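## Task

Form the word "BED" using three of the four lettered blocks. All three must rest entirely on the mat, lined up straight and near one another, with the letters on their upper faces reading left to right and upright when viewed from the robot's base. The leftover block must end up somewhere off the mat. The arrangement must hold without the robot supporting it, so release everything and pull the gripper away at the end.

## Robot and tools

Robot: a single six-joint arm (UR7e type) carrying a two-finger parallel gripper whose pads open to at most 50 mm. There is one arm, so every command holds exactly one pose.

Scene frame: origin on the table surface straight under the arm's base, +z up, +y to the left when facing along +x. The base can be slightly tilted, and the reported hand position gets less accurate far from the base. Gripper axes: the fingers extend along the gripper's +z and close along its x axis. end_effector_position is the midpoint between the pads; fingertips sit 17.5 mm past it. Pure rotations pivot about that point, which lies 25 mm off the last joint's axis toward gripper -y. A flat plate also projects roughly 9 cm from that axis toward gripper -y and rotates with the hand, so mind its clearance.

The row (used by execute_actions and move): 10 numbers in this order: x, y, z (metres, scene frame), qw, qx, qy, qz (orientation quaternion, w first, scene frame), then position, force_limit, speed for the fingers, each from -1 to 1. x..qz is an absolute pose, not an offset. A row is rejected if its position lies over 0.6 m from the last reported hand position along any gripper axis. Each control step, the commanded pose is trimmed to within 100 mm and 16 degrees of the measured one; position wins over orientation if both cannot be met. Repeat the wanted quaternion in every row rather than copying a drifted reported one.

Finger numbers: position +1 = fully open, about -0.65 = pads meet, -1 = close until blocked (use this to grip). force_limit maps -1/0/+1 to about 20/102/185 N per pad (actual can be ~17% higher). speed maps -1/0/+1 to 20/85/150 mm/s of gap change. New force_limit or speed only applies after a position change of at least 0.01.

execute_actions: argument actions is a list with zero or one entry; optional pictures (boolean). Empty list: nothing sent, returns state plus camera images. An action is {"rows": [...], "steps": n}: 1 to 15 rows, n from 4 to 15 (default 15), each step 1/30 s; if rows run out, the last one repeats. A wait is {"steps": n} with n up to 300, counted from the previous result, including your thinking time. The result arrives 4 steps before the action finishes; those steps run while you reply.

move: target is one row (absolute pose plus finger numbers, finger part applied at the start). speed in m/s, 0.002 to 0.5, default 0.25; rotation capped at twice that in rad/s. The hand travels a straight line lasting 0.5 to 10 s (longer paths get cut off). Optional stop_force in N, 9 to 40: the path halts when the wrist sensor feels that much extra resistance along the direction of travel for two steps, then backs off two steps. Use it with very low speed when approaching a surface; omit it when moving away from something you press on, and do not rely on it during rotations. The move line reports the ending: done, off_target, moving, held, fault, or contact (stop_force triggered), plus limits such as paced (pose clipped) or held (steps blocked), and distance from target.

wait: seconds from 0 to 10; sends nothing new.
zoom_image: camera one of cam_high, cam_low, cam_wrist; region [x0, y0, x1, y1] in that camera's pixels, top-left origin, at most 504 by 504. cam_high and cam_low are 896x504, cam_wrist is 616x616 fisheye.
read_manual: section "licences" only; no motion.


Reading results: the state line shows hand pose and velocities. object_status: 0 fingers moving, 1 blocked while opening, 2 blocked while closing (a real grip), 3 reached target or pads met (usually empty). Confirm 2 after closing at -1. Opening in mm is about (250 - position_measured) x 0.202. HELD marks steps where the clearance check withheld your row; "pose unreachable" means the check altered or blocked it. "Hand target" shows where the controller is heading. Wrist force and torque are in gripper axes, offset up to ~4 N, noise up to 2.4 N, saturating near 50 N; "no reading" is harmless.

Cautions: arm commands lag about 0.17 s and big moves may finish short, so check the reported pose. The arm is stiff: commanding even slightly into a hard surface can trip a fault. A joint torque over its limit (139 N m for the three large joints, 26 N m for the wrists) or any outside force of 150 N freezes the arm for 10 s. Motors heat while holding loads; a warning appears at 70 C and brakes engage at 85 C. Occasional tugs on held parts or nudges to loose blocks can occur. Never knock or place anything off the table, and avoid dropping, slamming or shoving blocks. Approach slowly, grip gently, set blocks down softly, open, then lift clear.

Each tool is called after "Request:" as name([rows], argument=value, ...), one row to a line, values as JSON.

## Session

Request:
execute_actions(actions=[])

Scene clock: 0.00 s of 7600.00 s.
end_effector_position=(+0.5678, -0.3681, +0.2748) position_measured=3 object_status=3 end_effector_quat_wxyz=(+0.344, +0.937, -0.029, +0.045) end_effector_velocity=(+0.001, -0.000, +0.000) end_effector_angular_velocity=(-0.001, -0.001, +0.001)
Joint positions: [-0.742 -0.863  1.924 -3.138 -1.787  0.976]
Joint velocities: [-0.    -0.    -0.    -0.001  0.    -0.   ]
Motor temperatures (°C, as the motors report them): [27 26 25 40 31 31]
Wrist force (N, on the end effector, along its own x y z axes, offset not removed): no reading
Wrist torque (N m, same axes, about the end effector's origin, offset not removed): no reading
Hand target: +0.568, -0.368, +0.275; +0.344, +0.937, -0.029, +0.045

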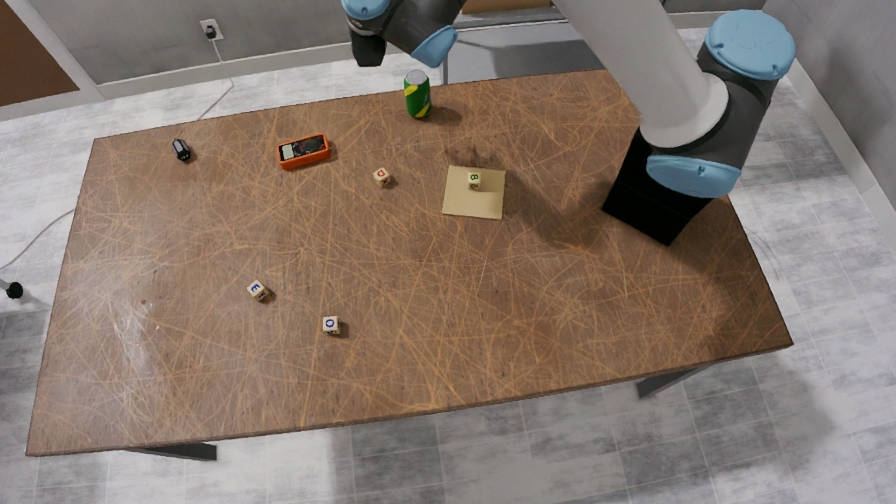

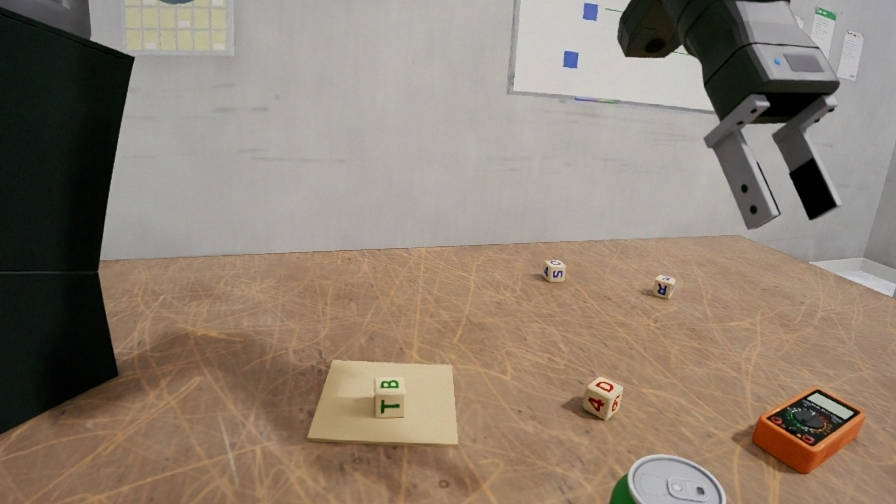

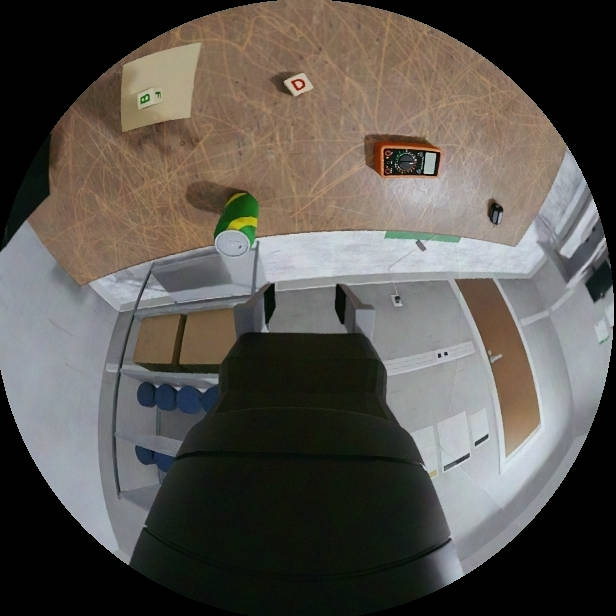

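Request:
zoom_image(camera="cam_high", region=[230,150,530,350])

Region (230, 150, 530, 350) of cam_high's 896x504 image, scaled by 1.680, with more detail than that image has.

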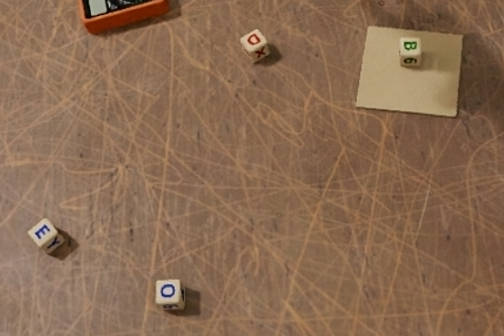

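Request:
move(target=[0.35,-0.15,0.2,0,0.7071,-0.7071,0,1,-0.6,0], speed=0.35)

Request:
zoom_image(camera="cam_wrist", region=[200,150,400,330])

Scene clock: 3.37 s of 7600.00 s.
end_effector_position=(+0.3498, -0.1502, +0.2001) position_measured=3 object_status=3 end_effector_quat_wxyz=(+0.000, +0.707, -0.707, -0.000) end_effector_velocity=(-0.001, +0.001, -0.001) end_effector_angular_velocity=(+0.001, -0.003, -0.004)
Joint positions: [-0.987 -1.06   2.594 -3.047 -1.271  2.204]
Joint velocities: [-0.003  0.004  0.005 -0.009  0.003  0.001]
Motor temperatures (°C, as the motors report them): [27 26 25 40 31 31]
Wrist force (N, on the end effector, along its own x y z axes, offset not removed): [1.3 2.2 -2.6]
Wrist torque (N m, same axes, about the end effector's origin, offset not removed): [0.12 -0.08 0.01]
Hand target: +0.350, -0.150, +0.200; -0.000, +0.707, -0.707, -0.000
Off the commanded pose: 0.000 m, 0 deg.
Kept back: nothing.
move: done

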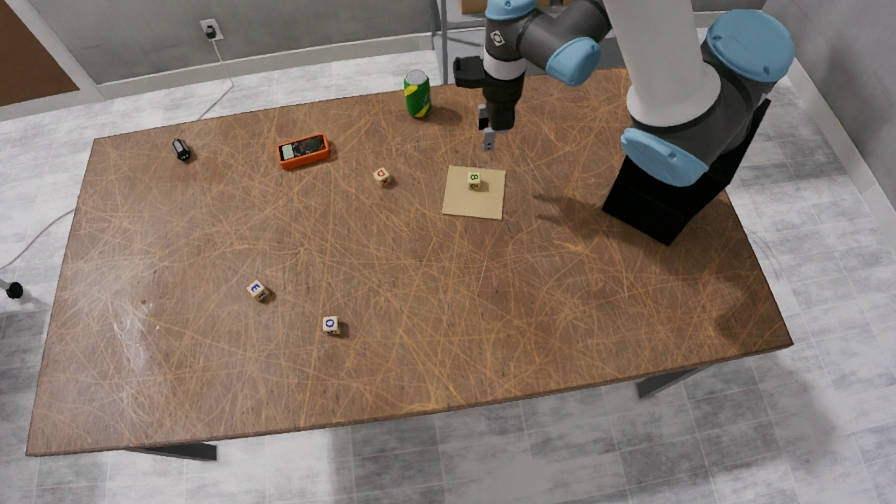

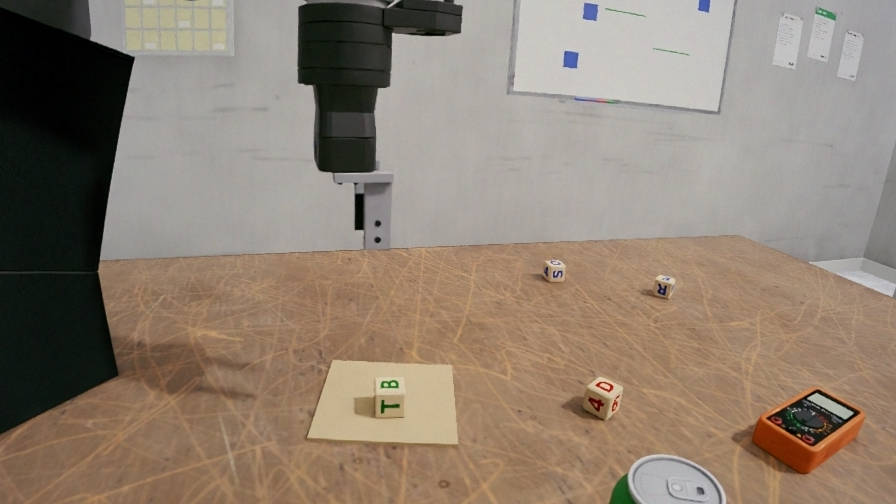

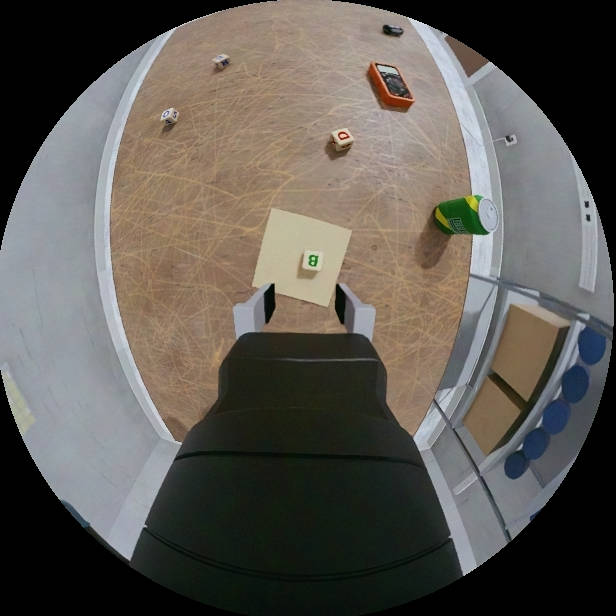

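Region (200, 150, 400, 330) of cam_wrist's 616x616 image, scaled by 2.520, with more detail than that image has; it fills the top 454 rows of this view, and the rest is white.

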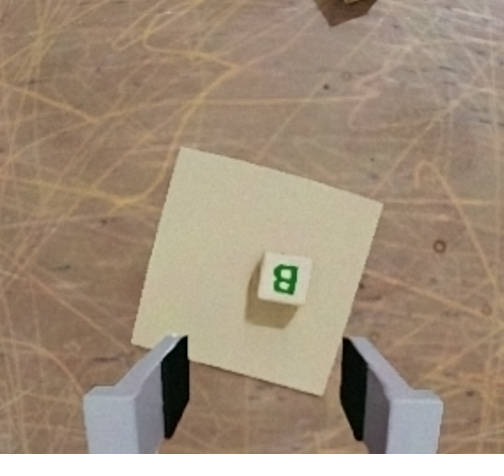

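Request:
move(target=[0.372,-0.155,0.06,0,-0.061,-0.998,0,1,-0.6,0], speed=0.4)

Request:
zoom_image(camera="cam_wrist", region=[220,220,400,350])

Scene clock: 6.27 s of 7600.00 s.
end_effector_position=(+0.3720, -0.1551, +0.0602) position_measured=3 object_status=3 end_effector_quat_wxyz=(+0.000, +0.061, +0.998, -0.000) end_effector_velocity=(-0.000, -0.000, -0.000) end_effector_angular_velocity=(-0.002, +0.001, -0.008)
Joint positions: [-0.729 -0.59   2.361 -3.365 -1.266  4.167]
Joint velocities: [ 0.002  0.002 -0.001 -0.002 -0.002  0.01 ]
Motor temperatures (°C, as the motors report them): [27 26 25 40 31 31]
Wrist force (N, on the end effector, along its own x y z axes, offset not removed): [-2.5 2.2 -0.1]
Wrist torque (N m, same axes, about the end effector's origin, offset not removed): [0.23 0.59 0.10]
Hand target: +0.372, -0.155, +0.060; -0.000, +0.061, +0.998, -0.000
Off the commanded pose: 0.000 m, 0 deg.
Kept back: nothing.
move: done

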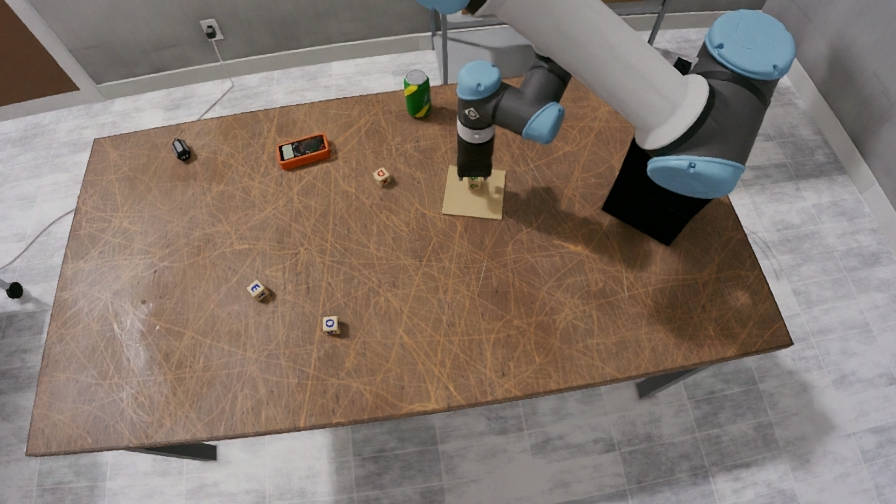

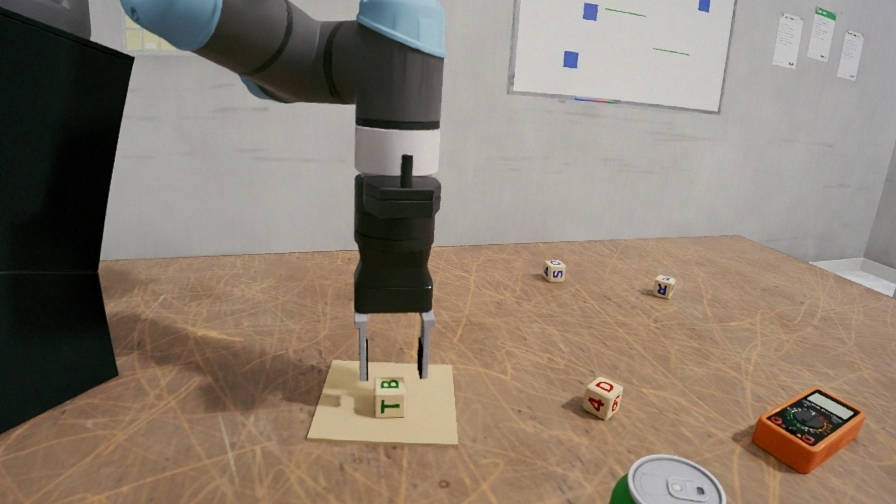

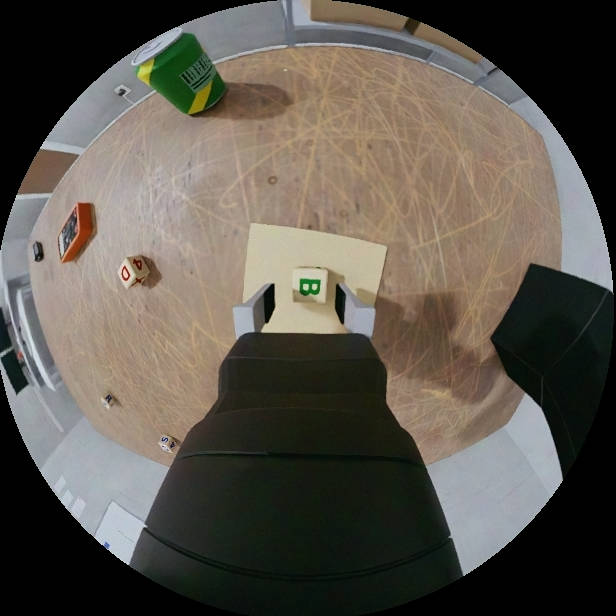

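Region (220, 220, 400, 350) of cam_wrist's 616x616 image, scaled by 2.800, with more detail than that image has.

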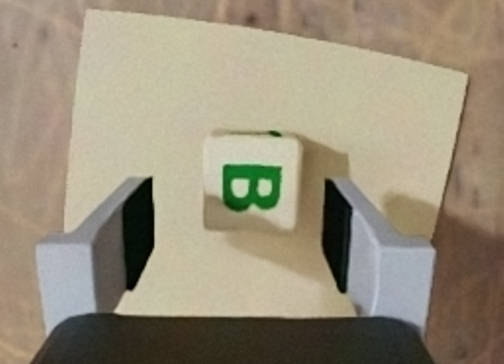

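Request:
move(target=[0.3675,-0.1635,0.025,0,-0.061,-0.998,0,1,-0.6,0], speed=0.06, stop_force=12)

Request:
move(target=[0.3675,-0.1635,0.025,0,-0.061,-0.998,0,-1,-0.6,0])

Request:
move(target=[0.3675,-0.16,0.04,0,0.1,-0.995,0,-1,-0.6,0], speed=0.2)

Request:
move(target=[0.38,-0.112,0.034,0,0.991,-0.131,0,-1,-0.6,0], speed=0.5)

Request:
move(target=[0.38,-0.112,0.022,0,0.991,-0.131,0,-1,-0.6,0], speed=0.007, stop_force=9)

Scene clock: 7.60 s of 7600.00 s.
end_effector_position=(+0.3675, -0.1635, +0.0251) position_measured=3 object_status=3 end_effector_quat_wxyz=(-0.000, +0.061, +0.998, -0.000) end_effector_velocity=(+0.000, -0.001, -0.001) end_effector_angular_velocity=(-0.002, -0.001, +0.001)
Joint positions: [-0.725 -0.477  2.303 -3.422 -1.266  4.172]
Joint velocities: [ 0.     0.004 -0.003 -0.003 -0.001 -0.   ]
Motor temperatures (°C, as the motors report them): [27 26 25 40 31 31]
Wrist force (N, on the end effector, along its own x y z axes, offset not removed): [-0.1 2.6 -2.2]
Wrist torque (N m, same axes, about the end effector's origin, offset not removed): [0.24 0.27 0.13]
Hand target: +0.368, -0.164, +0.025; -0.000, +0.061, +0.998, -0.000
Off the commanded pose: 0.000 m, 0 deg.
Kept back: nothing.
move: done

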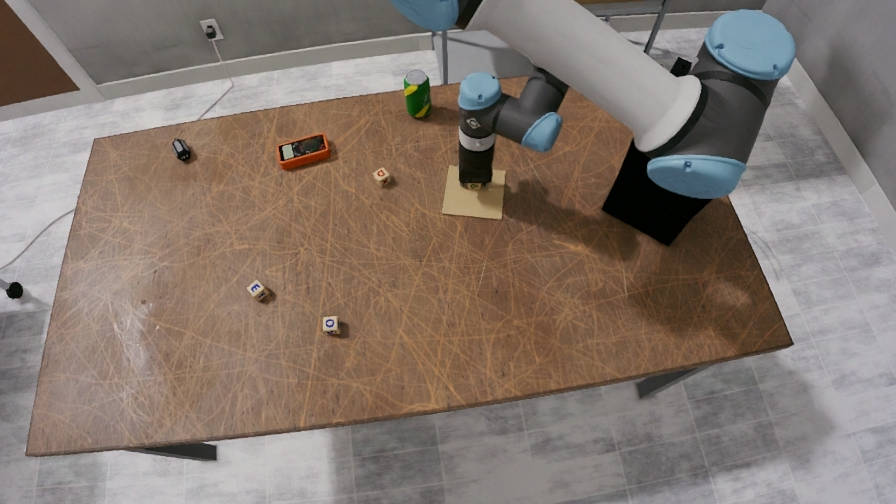

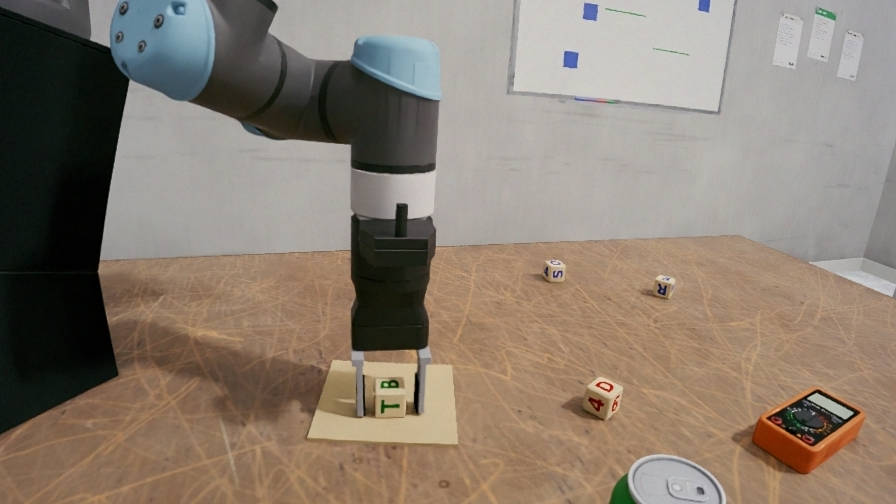

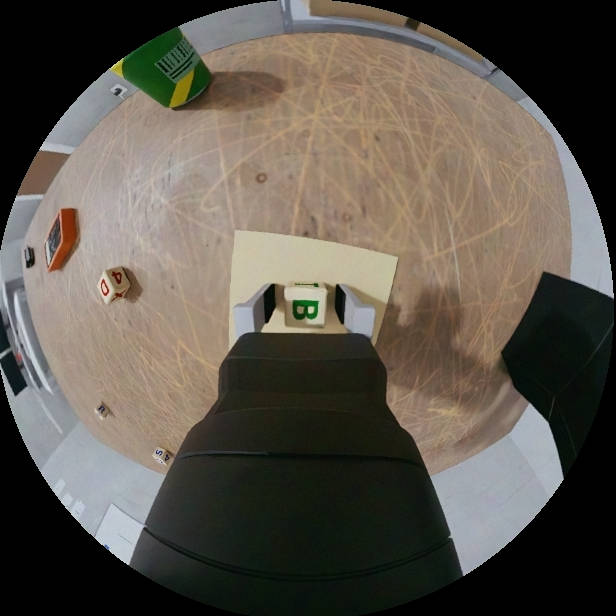

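Scene clock: 8.30 s of 7600.00 s.
end_effector_position=(+0.3675, -0.1635, +0.0250) position_measured=105 object_status=2 end_effector_quat_wxyz=(-0.000, +0.061, +0.998, -0.000) end_effector_velocity=(+0.001, -0.000, +0.001) end_effector_angular_velocity=(-0.001, -0.002, +0.001)
Joint positions: [-0.725 -0.477  2.303 -3.422 -1.266  4.172]
Joint velocities: [ 0.    -0.001 -0.    -0.001  0.    -0.   ]
Motor temperatures (°C, as the motors report them): [27 26 25 40 31 31]
Wrist force (N, on the end effector, along its own x y z axes, offset not removed): [0.8 2.3 -8.4]
Wrist torque (N m, same axes, about the end effector's origin, offset not removed): [-0.10 0.17 0.11]
Hand target: +0.368, -0.164, +0.025; -0.000, +0.061, +0.998, -0.000
Off the commanded pose: 0.000 m, 0 deg.
Kept back: nothing.
move: done

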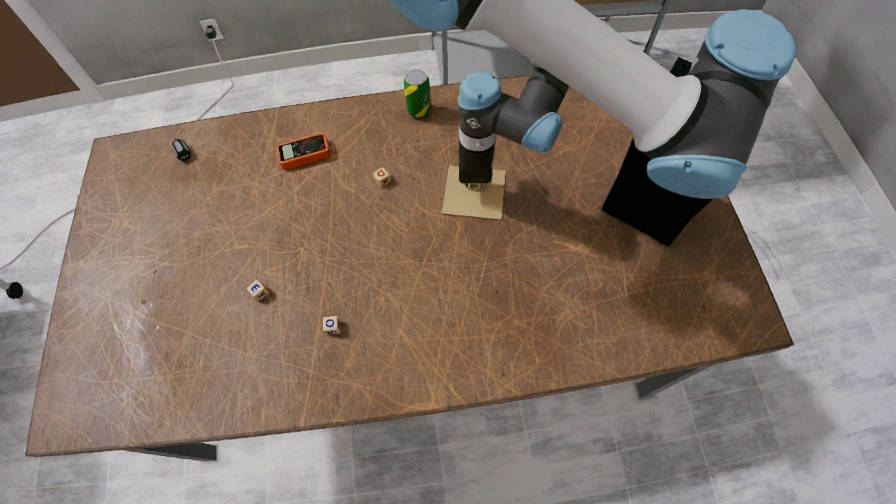

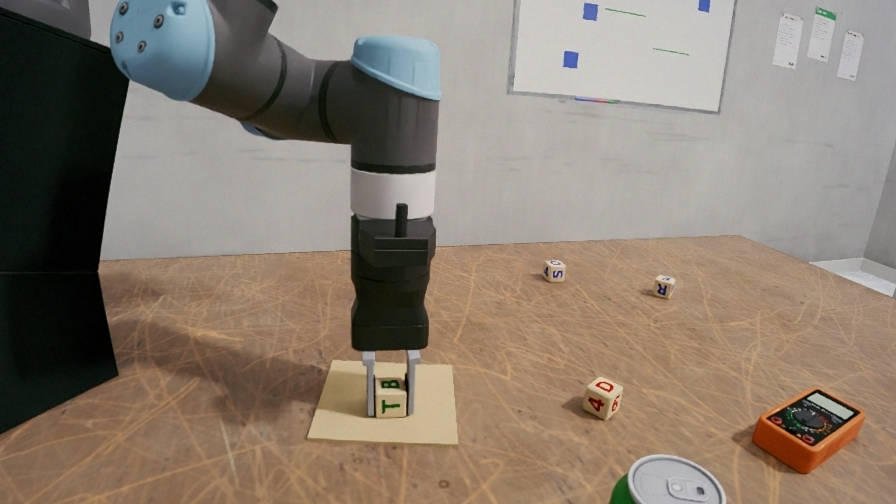

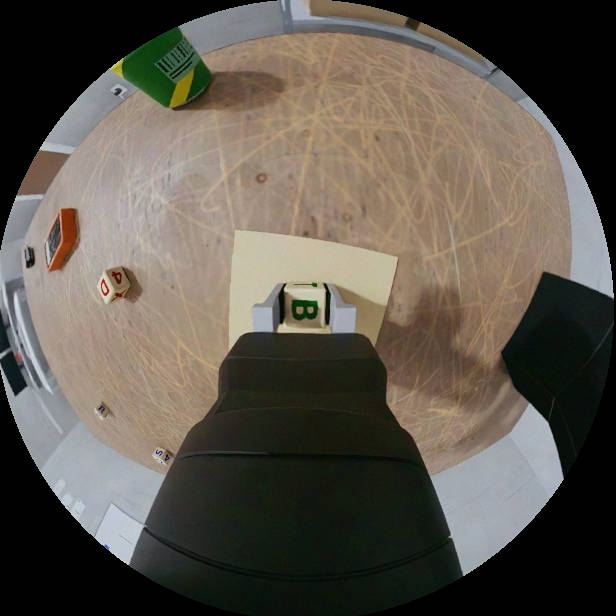

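Scene clock: 9.53 s of 7600.00 s.
end_effector_position=(+0.3675, -0.1600, +0.0400) position_measured=105 object_status=2 end_effector_quat_wxyz=(+0.000, -0.100, +0.995, -0.000) end_effector_velocity=(-0.002, +0.001, -0.000) end_effector_angular_velocity=(+0.003, +0.004, +0.005)
Joint positions: [-0.743 -0.511  2.348 -3.428 -1.266  3.831]
Joint velocities: [-0.001  0.     0.002  0.004  0.    -0.008]
Motor temperatures (°C, as the motors report them): [27 26 25 40 31 31]
Wrist force (N, on the end effector, along its own x y z axes, offset not removed): [0.5 2.9 -1.3]
Wrist torque (N m, same axes, about the end effector's origin, offset not removed): [0.22 0.02 0.02]
Hand target: +0.367, -0.160, +0.040; +0.000, -0.100, +0.995, +0.000
Off the commanded pose: 0.000 m, 0 deg.
Kept back: nothing.
move: done

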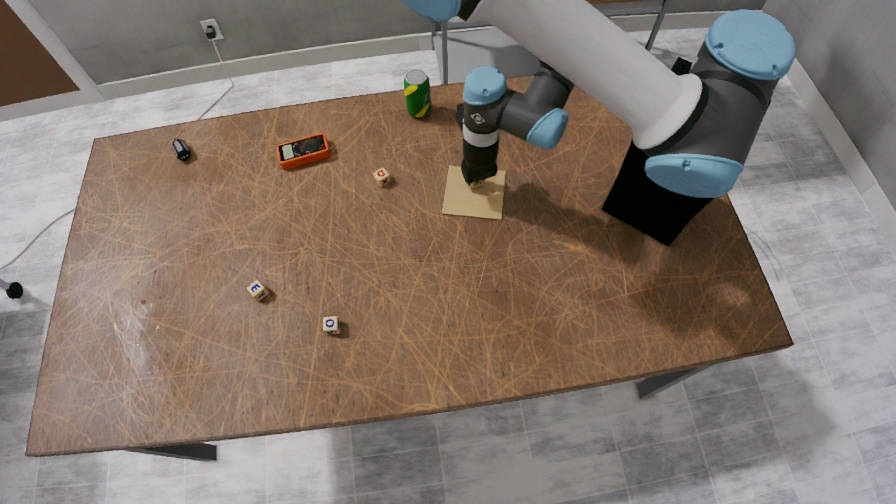

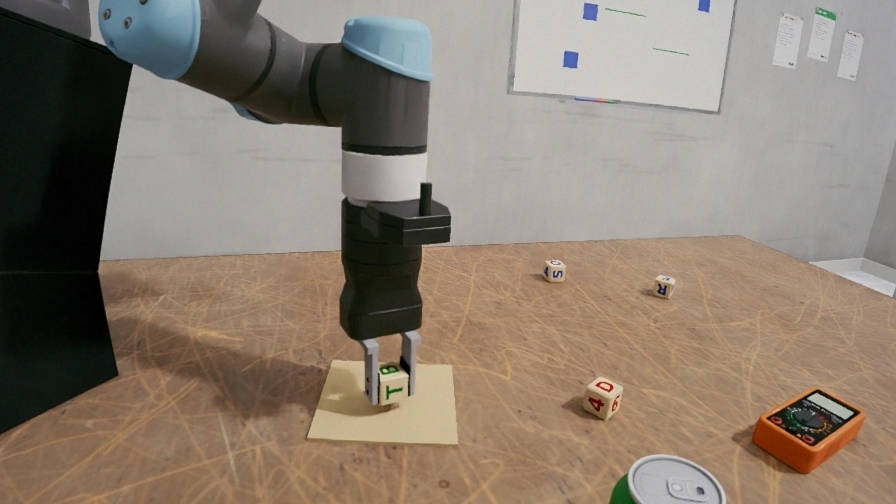

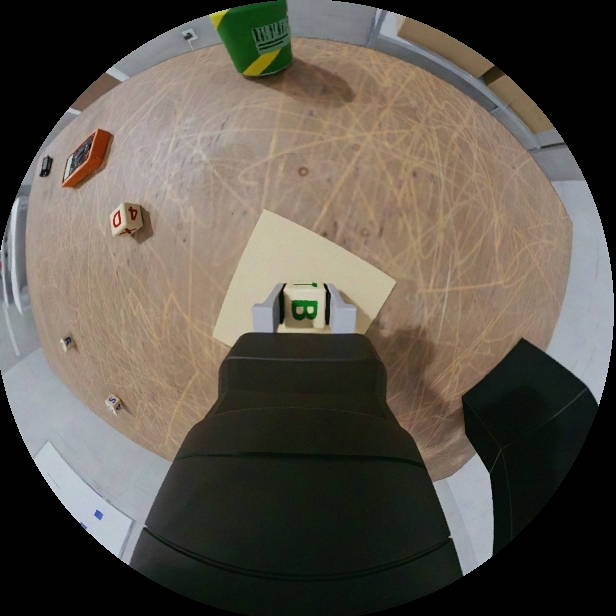

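Scene clock: 12.80 s of 7600.00 s.
end_effector_position=(+0.3799, -0.1119, +0.0340) position_measured=105 object_status=2 end_effector_quat_wxyz=(+0.000, +0.991, -0.131, -0.000) end_effector_velocity=(-0.000, -0.000, -0.000) end_effector_angular_velocity=(+0.001, +0.002, +0.008)
Joint positions: [-0.722 -0.507  2.316 -3.405 -1.266  1.174]
Joint velocities: [-0.    -0.    -0.001  0.004 -0.001 -0.009]
Motor temperatures (°C, as the motors report them): [27 26 25 40 31 31]
Wrist force (N, on the end effector, along its own x y z axes, offset not removed): [-1.0 1.0 -1.2]
Wrist torque (N m, same axes, about the end effector's origin, offset not removed): [0.02 0.38 0.09]
Hand target: +0.380, -0.112, +0.034; +0.000, +0.991, -0.131, +0.000
Off the commanded pose: 0.000 m, 0 deg.
Kept back: nothing.
move: done

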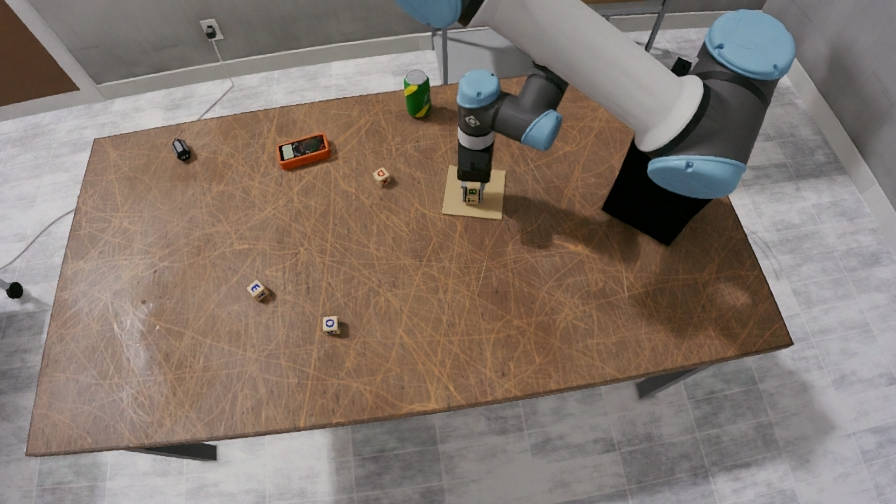

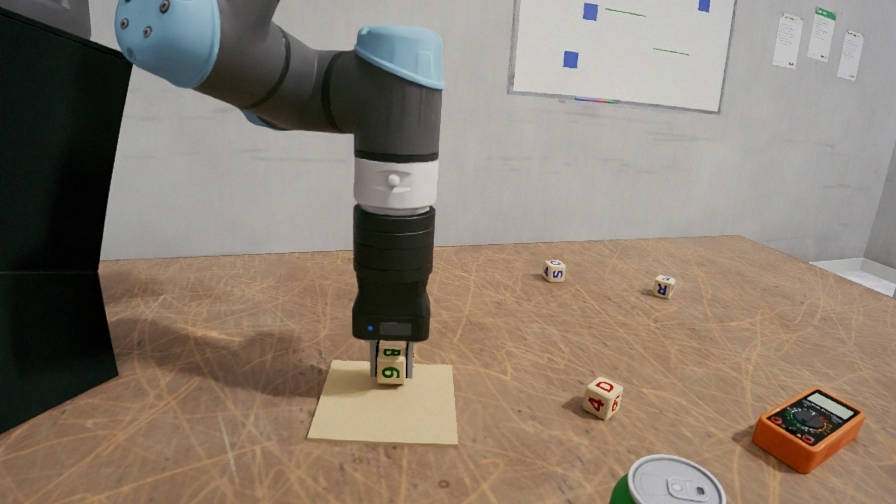

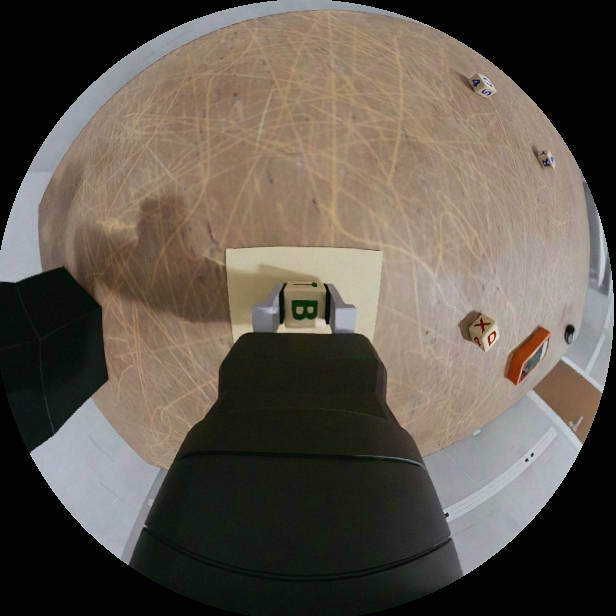

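Scene clock: 14.50 s of 7600.00 s.
end_effector_position=(+0.3801, -0.1120, +0.0247) position_measured=105 object_status=2 end_effector_quat_wxyz=(+0.000, +0.991, -0.131, +0.000) end_effector_velocity=(-0.001, +0.000, +0.002) end_effector_angular_velocity=(-0.000, +0.002, +0.002)
Joint positions: [-0.715 -0.48   2.299 -3.418 -1.267  1.182]
Joint velocities: [-0.001 -0.005  0.004  0.004 -0.002 -0.004]
Motor temperatures (°C, as the motors report them): [27 26 25 40 31 31]
Wrist force (N, on the end effector, along its own x y z axes, offset not removed): [-15.7 0.5 -50.0]
Wrist torque (N m, same axes, about the end effector's origin, offset not removed): [-0.04 -0.16 0.16]
Hand target: +0.380, -0.112, +0.025; +0.000, +0.991, -0.131, +0.000
Off the commanded pose: 0.003 m, 0 deg.
Kept back: nothing.
move: contact

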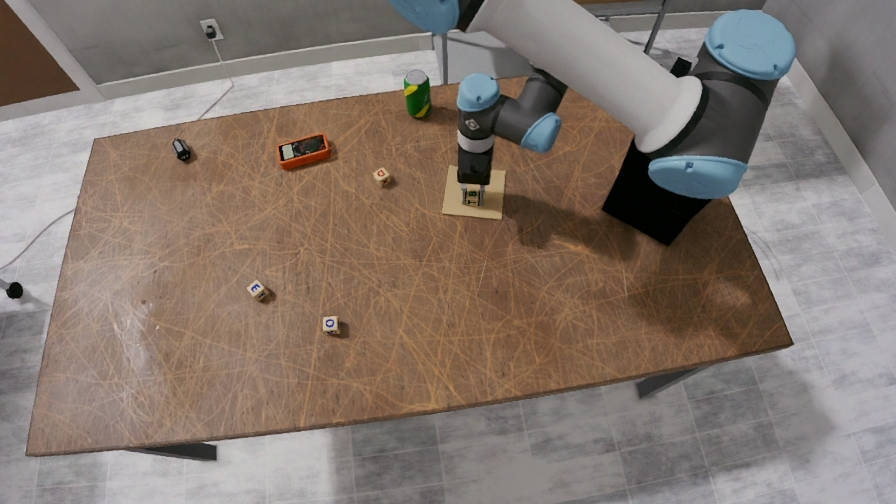

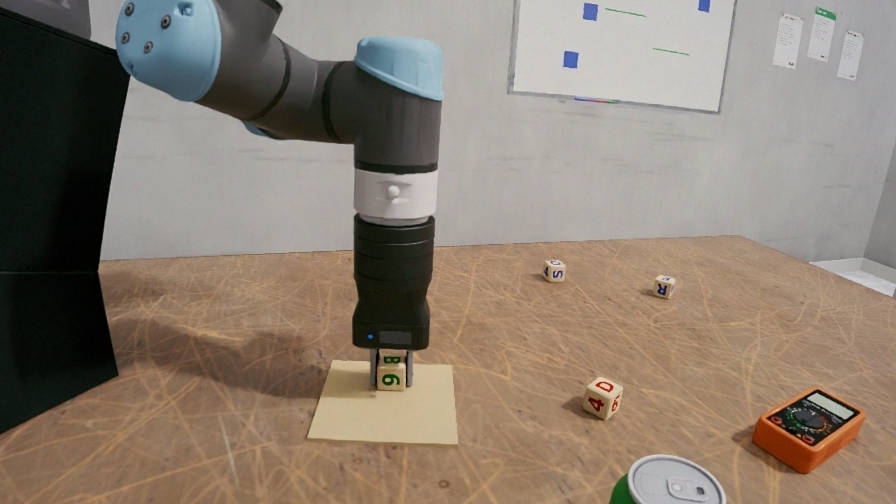

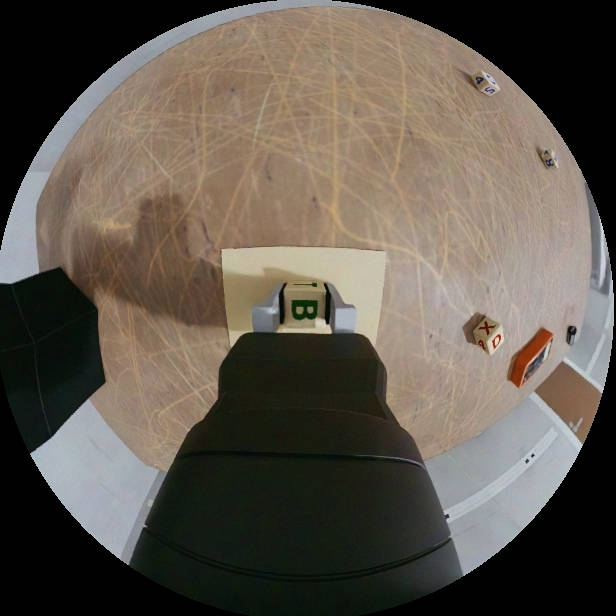

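Request:
move(target=[0.38,-0.112,0.0255,0,0.991,-0.131,0,1,-0.6,0])

Request:
move(target=[0.38,-0.112,0.08,0,0.991,-0.131,0,1,-0.6,0])

Request:
move(target=[0.58,-0.19,0.12,0,0.991,-0.131,0,1,-0.6,0])

Scene clock: 15.63 s of 7600.00 s.
end_effector_position=(+0.3800, -0.1120, +0.0255) position_measured=3 object_status=3 end_effector_quat_wxyz=(+0.000, +0.991, -0.131, -0.000) end_effector_velocity=(-0.000, -0.000, +0.000) end_effector_angular_velocity=(-0.001, +0.001, -0.000)
Joint positions: [-0.716 -0.482  2.301 -3.417 -1.267  1.181]
Joint velocities: [-0.    -0.     0.     0.    -0.001  0.   ]
Motor temperatures (°C, as the motors report them): [27 26 25 40 31 31]
Wrist force (N, on the end effector, along its own x y z axes, offset not removed): [-0.5 2.9 -1.8]
Wrist torque (N m, same axes, about the end effector's origin, offset not removed): [0.28 0.22 0.10]
Hand target: +0.380, -0.112, +0.025; -0.000, +0.991, -0.131, -0.000
Off the commanded pose: 0.000 m, 0 deg.
Kept back: nothing.
move: done

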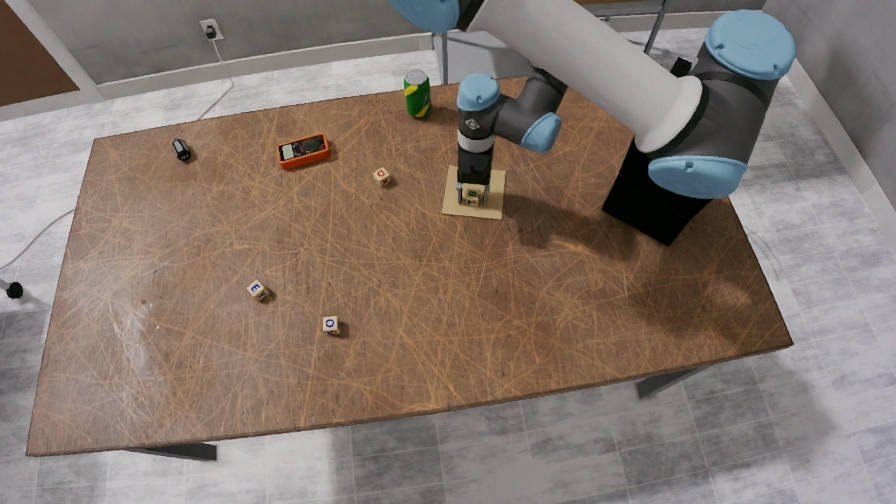

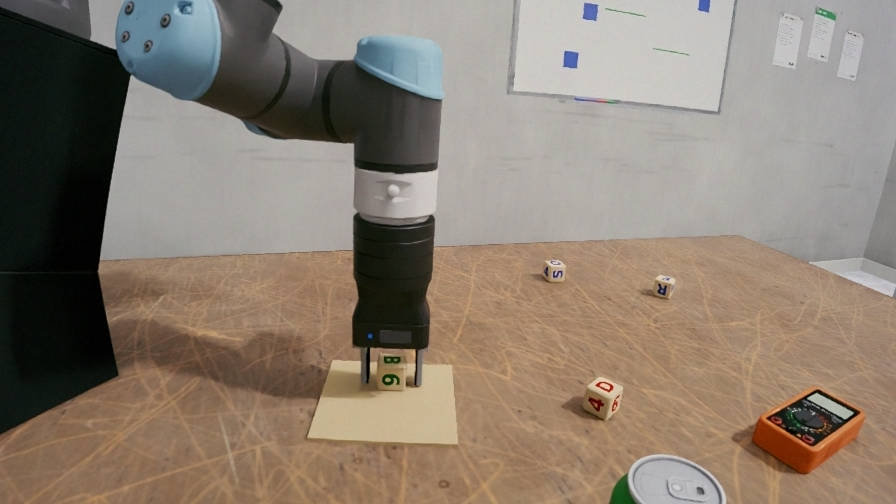

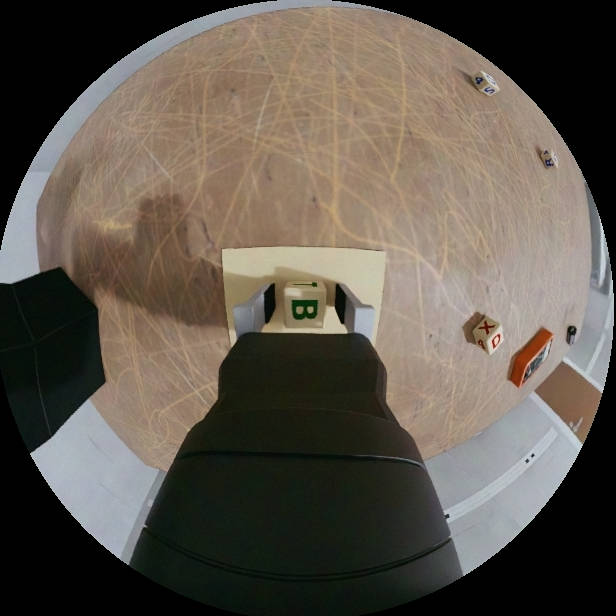

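Scene clock: 16.53 s of 7600.00 s.
end_effector_position=(+0.3800, -0.1120, +0.0799) position_measured=3 object_status=3 end_effector_quat_wxyz=(-0.000, +0.991, -0.131, +0.000) end_effector_velocity=(+0.000, -0.000, +0.001) end_effector_angular_velocity=(-0.001, +0.001, +0.000)
Joint positions: [-0.759 -0.649  2.387 -3.323 -1.266  1.136]
Joint velocities: [-0.001 -0.004  0.001  0.003 -0.001 -0.001]
Motor temperatures (°C, as the motors report them): [27 26 25 40 31 31]
Wrist force (N, on the end effector, along its own x y z axes, offset not removed): [-1.6 -0.1 -1.5]
Wrist torque (N m, same axes, about the end effector's origin, offset not removed): [-0.25 0.38 0.14]
Hand target: +0.380, -0.112, +0.080; -0.000, +0.991, -0.131, -0.000
Off the commanded pose: 0.000 m, 0 deg.
Kept back: nothing.
move: done

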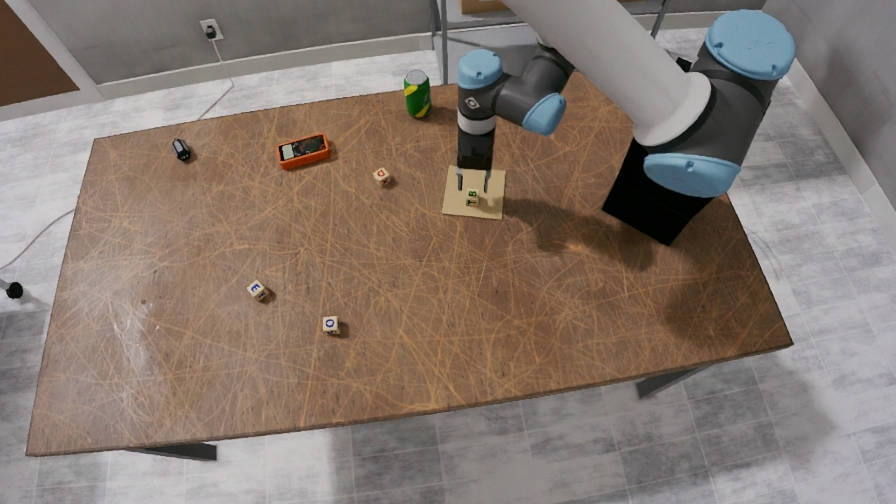

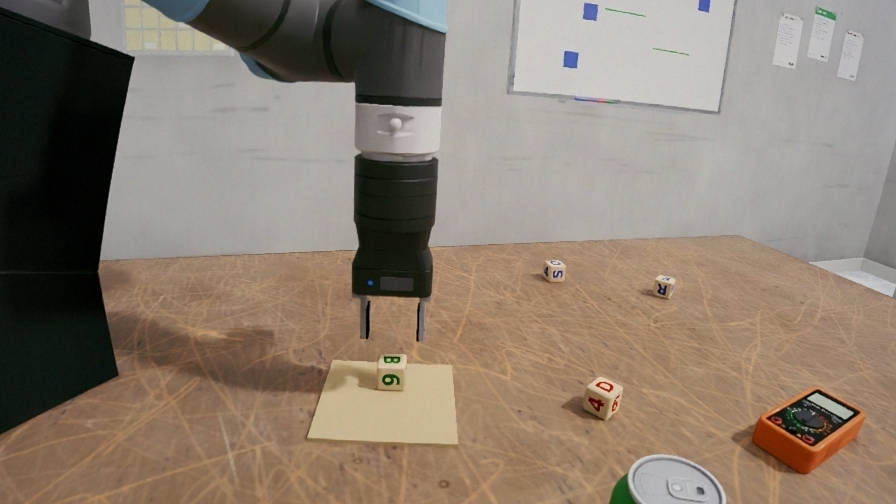

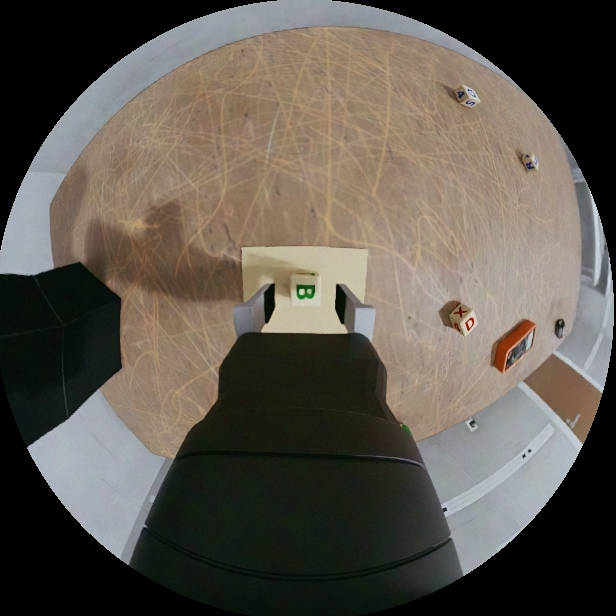

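Scene clock: 17.97 s of 7600.00 s.
end_effector_position=(+0.5800, -0.1897, +0.1199) position_measured=3 object_status=3 end_effector_quat_wxyz=(+0.000, +0.991, -0.131, +0.000) end_effector_velocity=(+0.001, -0.001, -0.000) end_effector_angular_velocity=(-0.000, +0.001, +0.001)
Joint positions: [-0.667 -0.723  1.84  -2.73  -1.268  1.232]
Joint velocities: [ 0.     0.002 -0.005  0.004 -0.    -0.   ]
Motor temperatures (°C, as the motors report them): [27 26 25 40 31 31]
Wrist force (N, on the end effector, along its own x y z axes, offset not removed): [-0.8 3.1 -3.2]
Wrist torque (N m, same axes, about the end effector's origin, offset not removed): [0.28 0.31 -0.05]
Hand target: +0.580, -0.190, +0.120; +0.000, +0.991, -0.131, +0.000
Off the commanded pose: 0.000 m, 0 deg.
Kept back: nothing.
move: done

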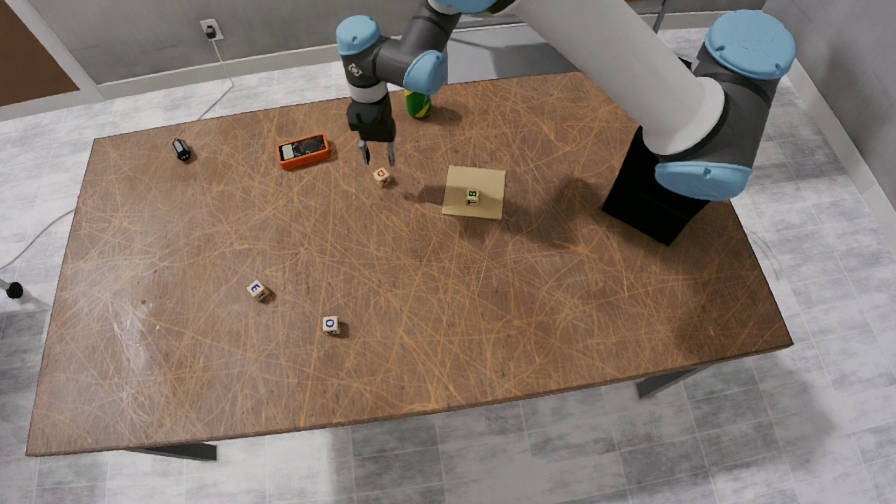

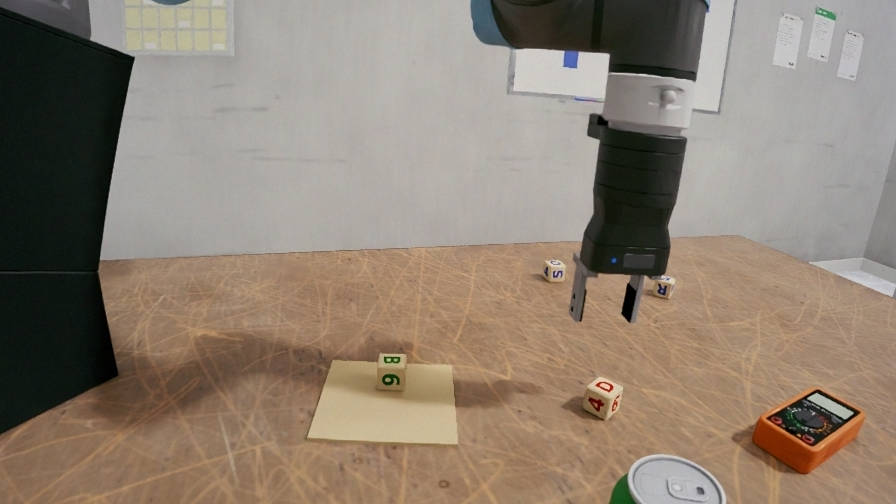

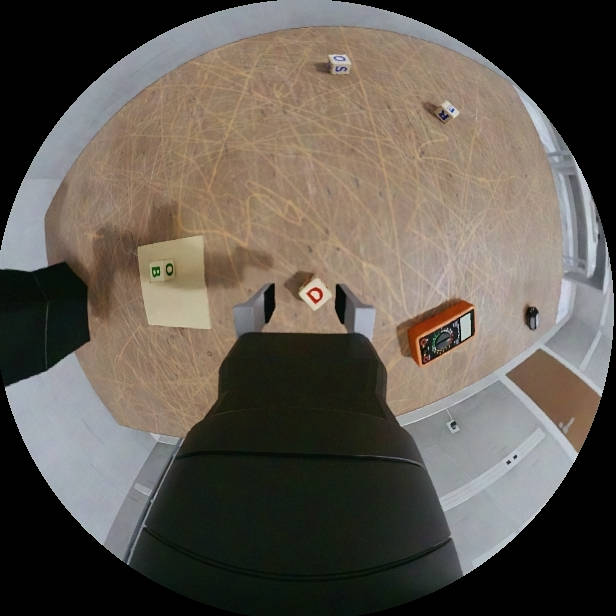

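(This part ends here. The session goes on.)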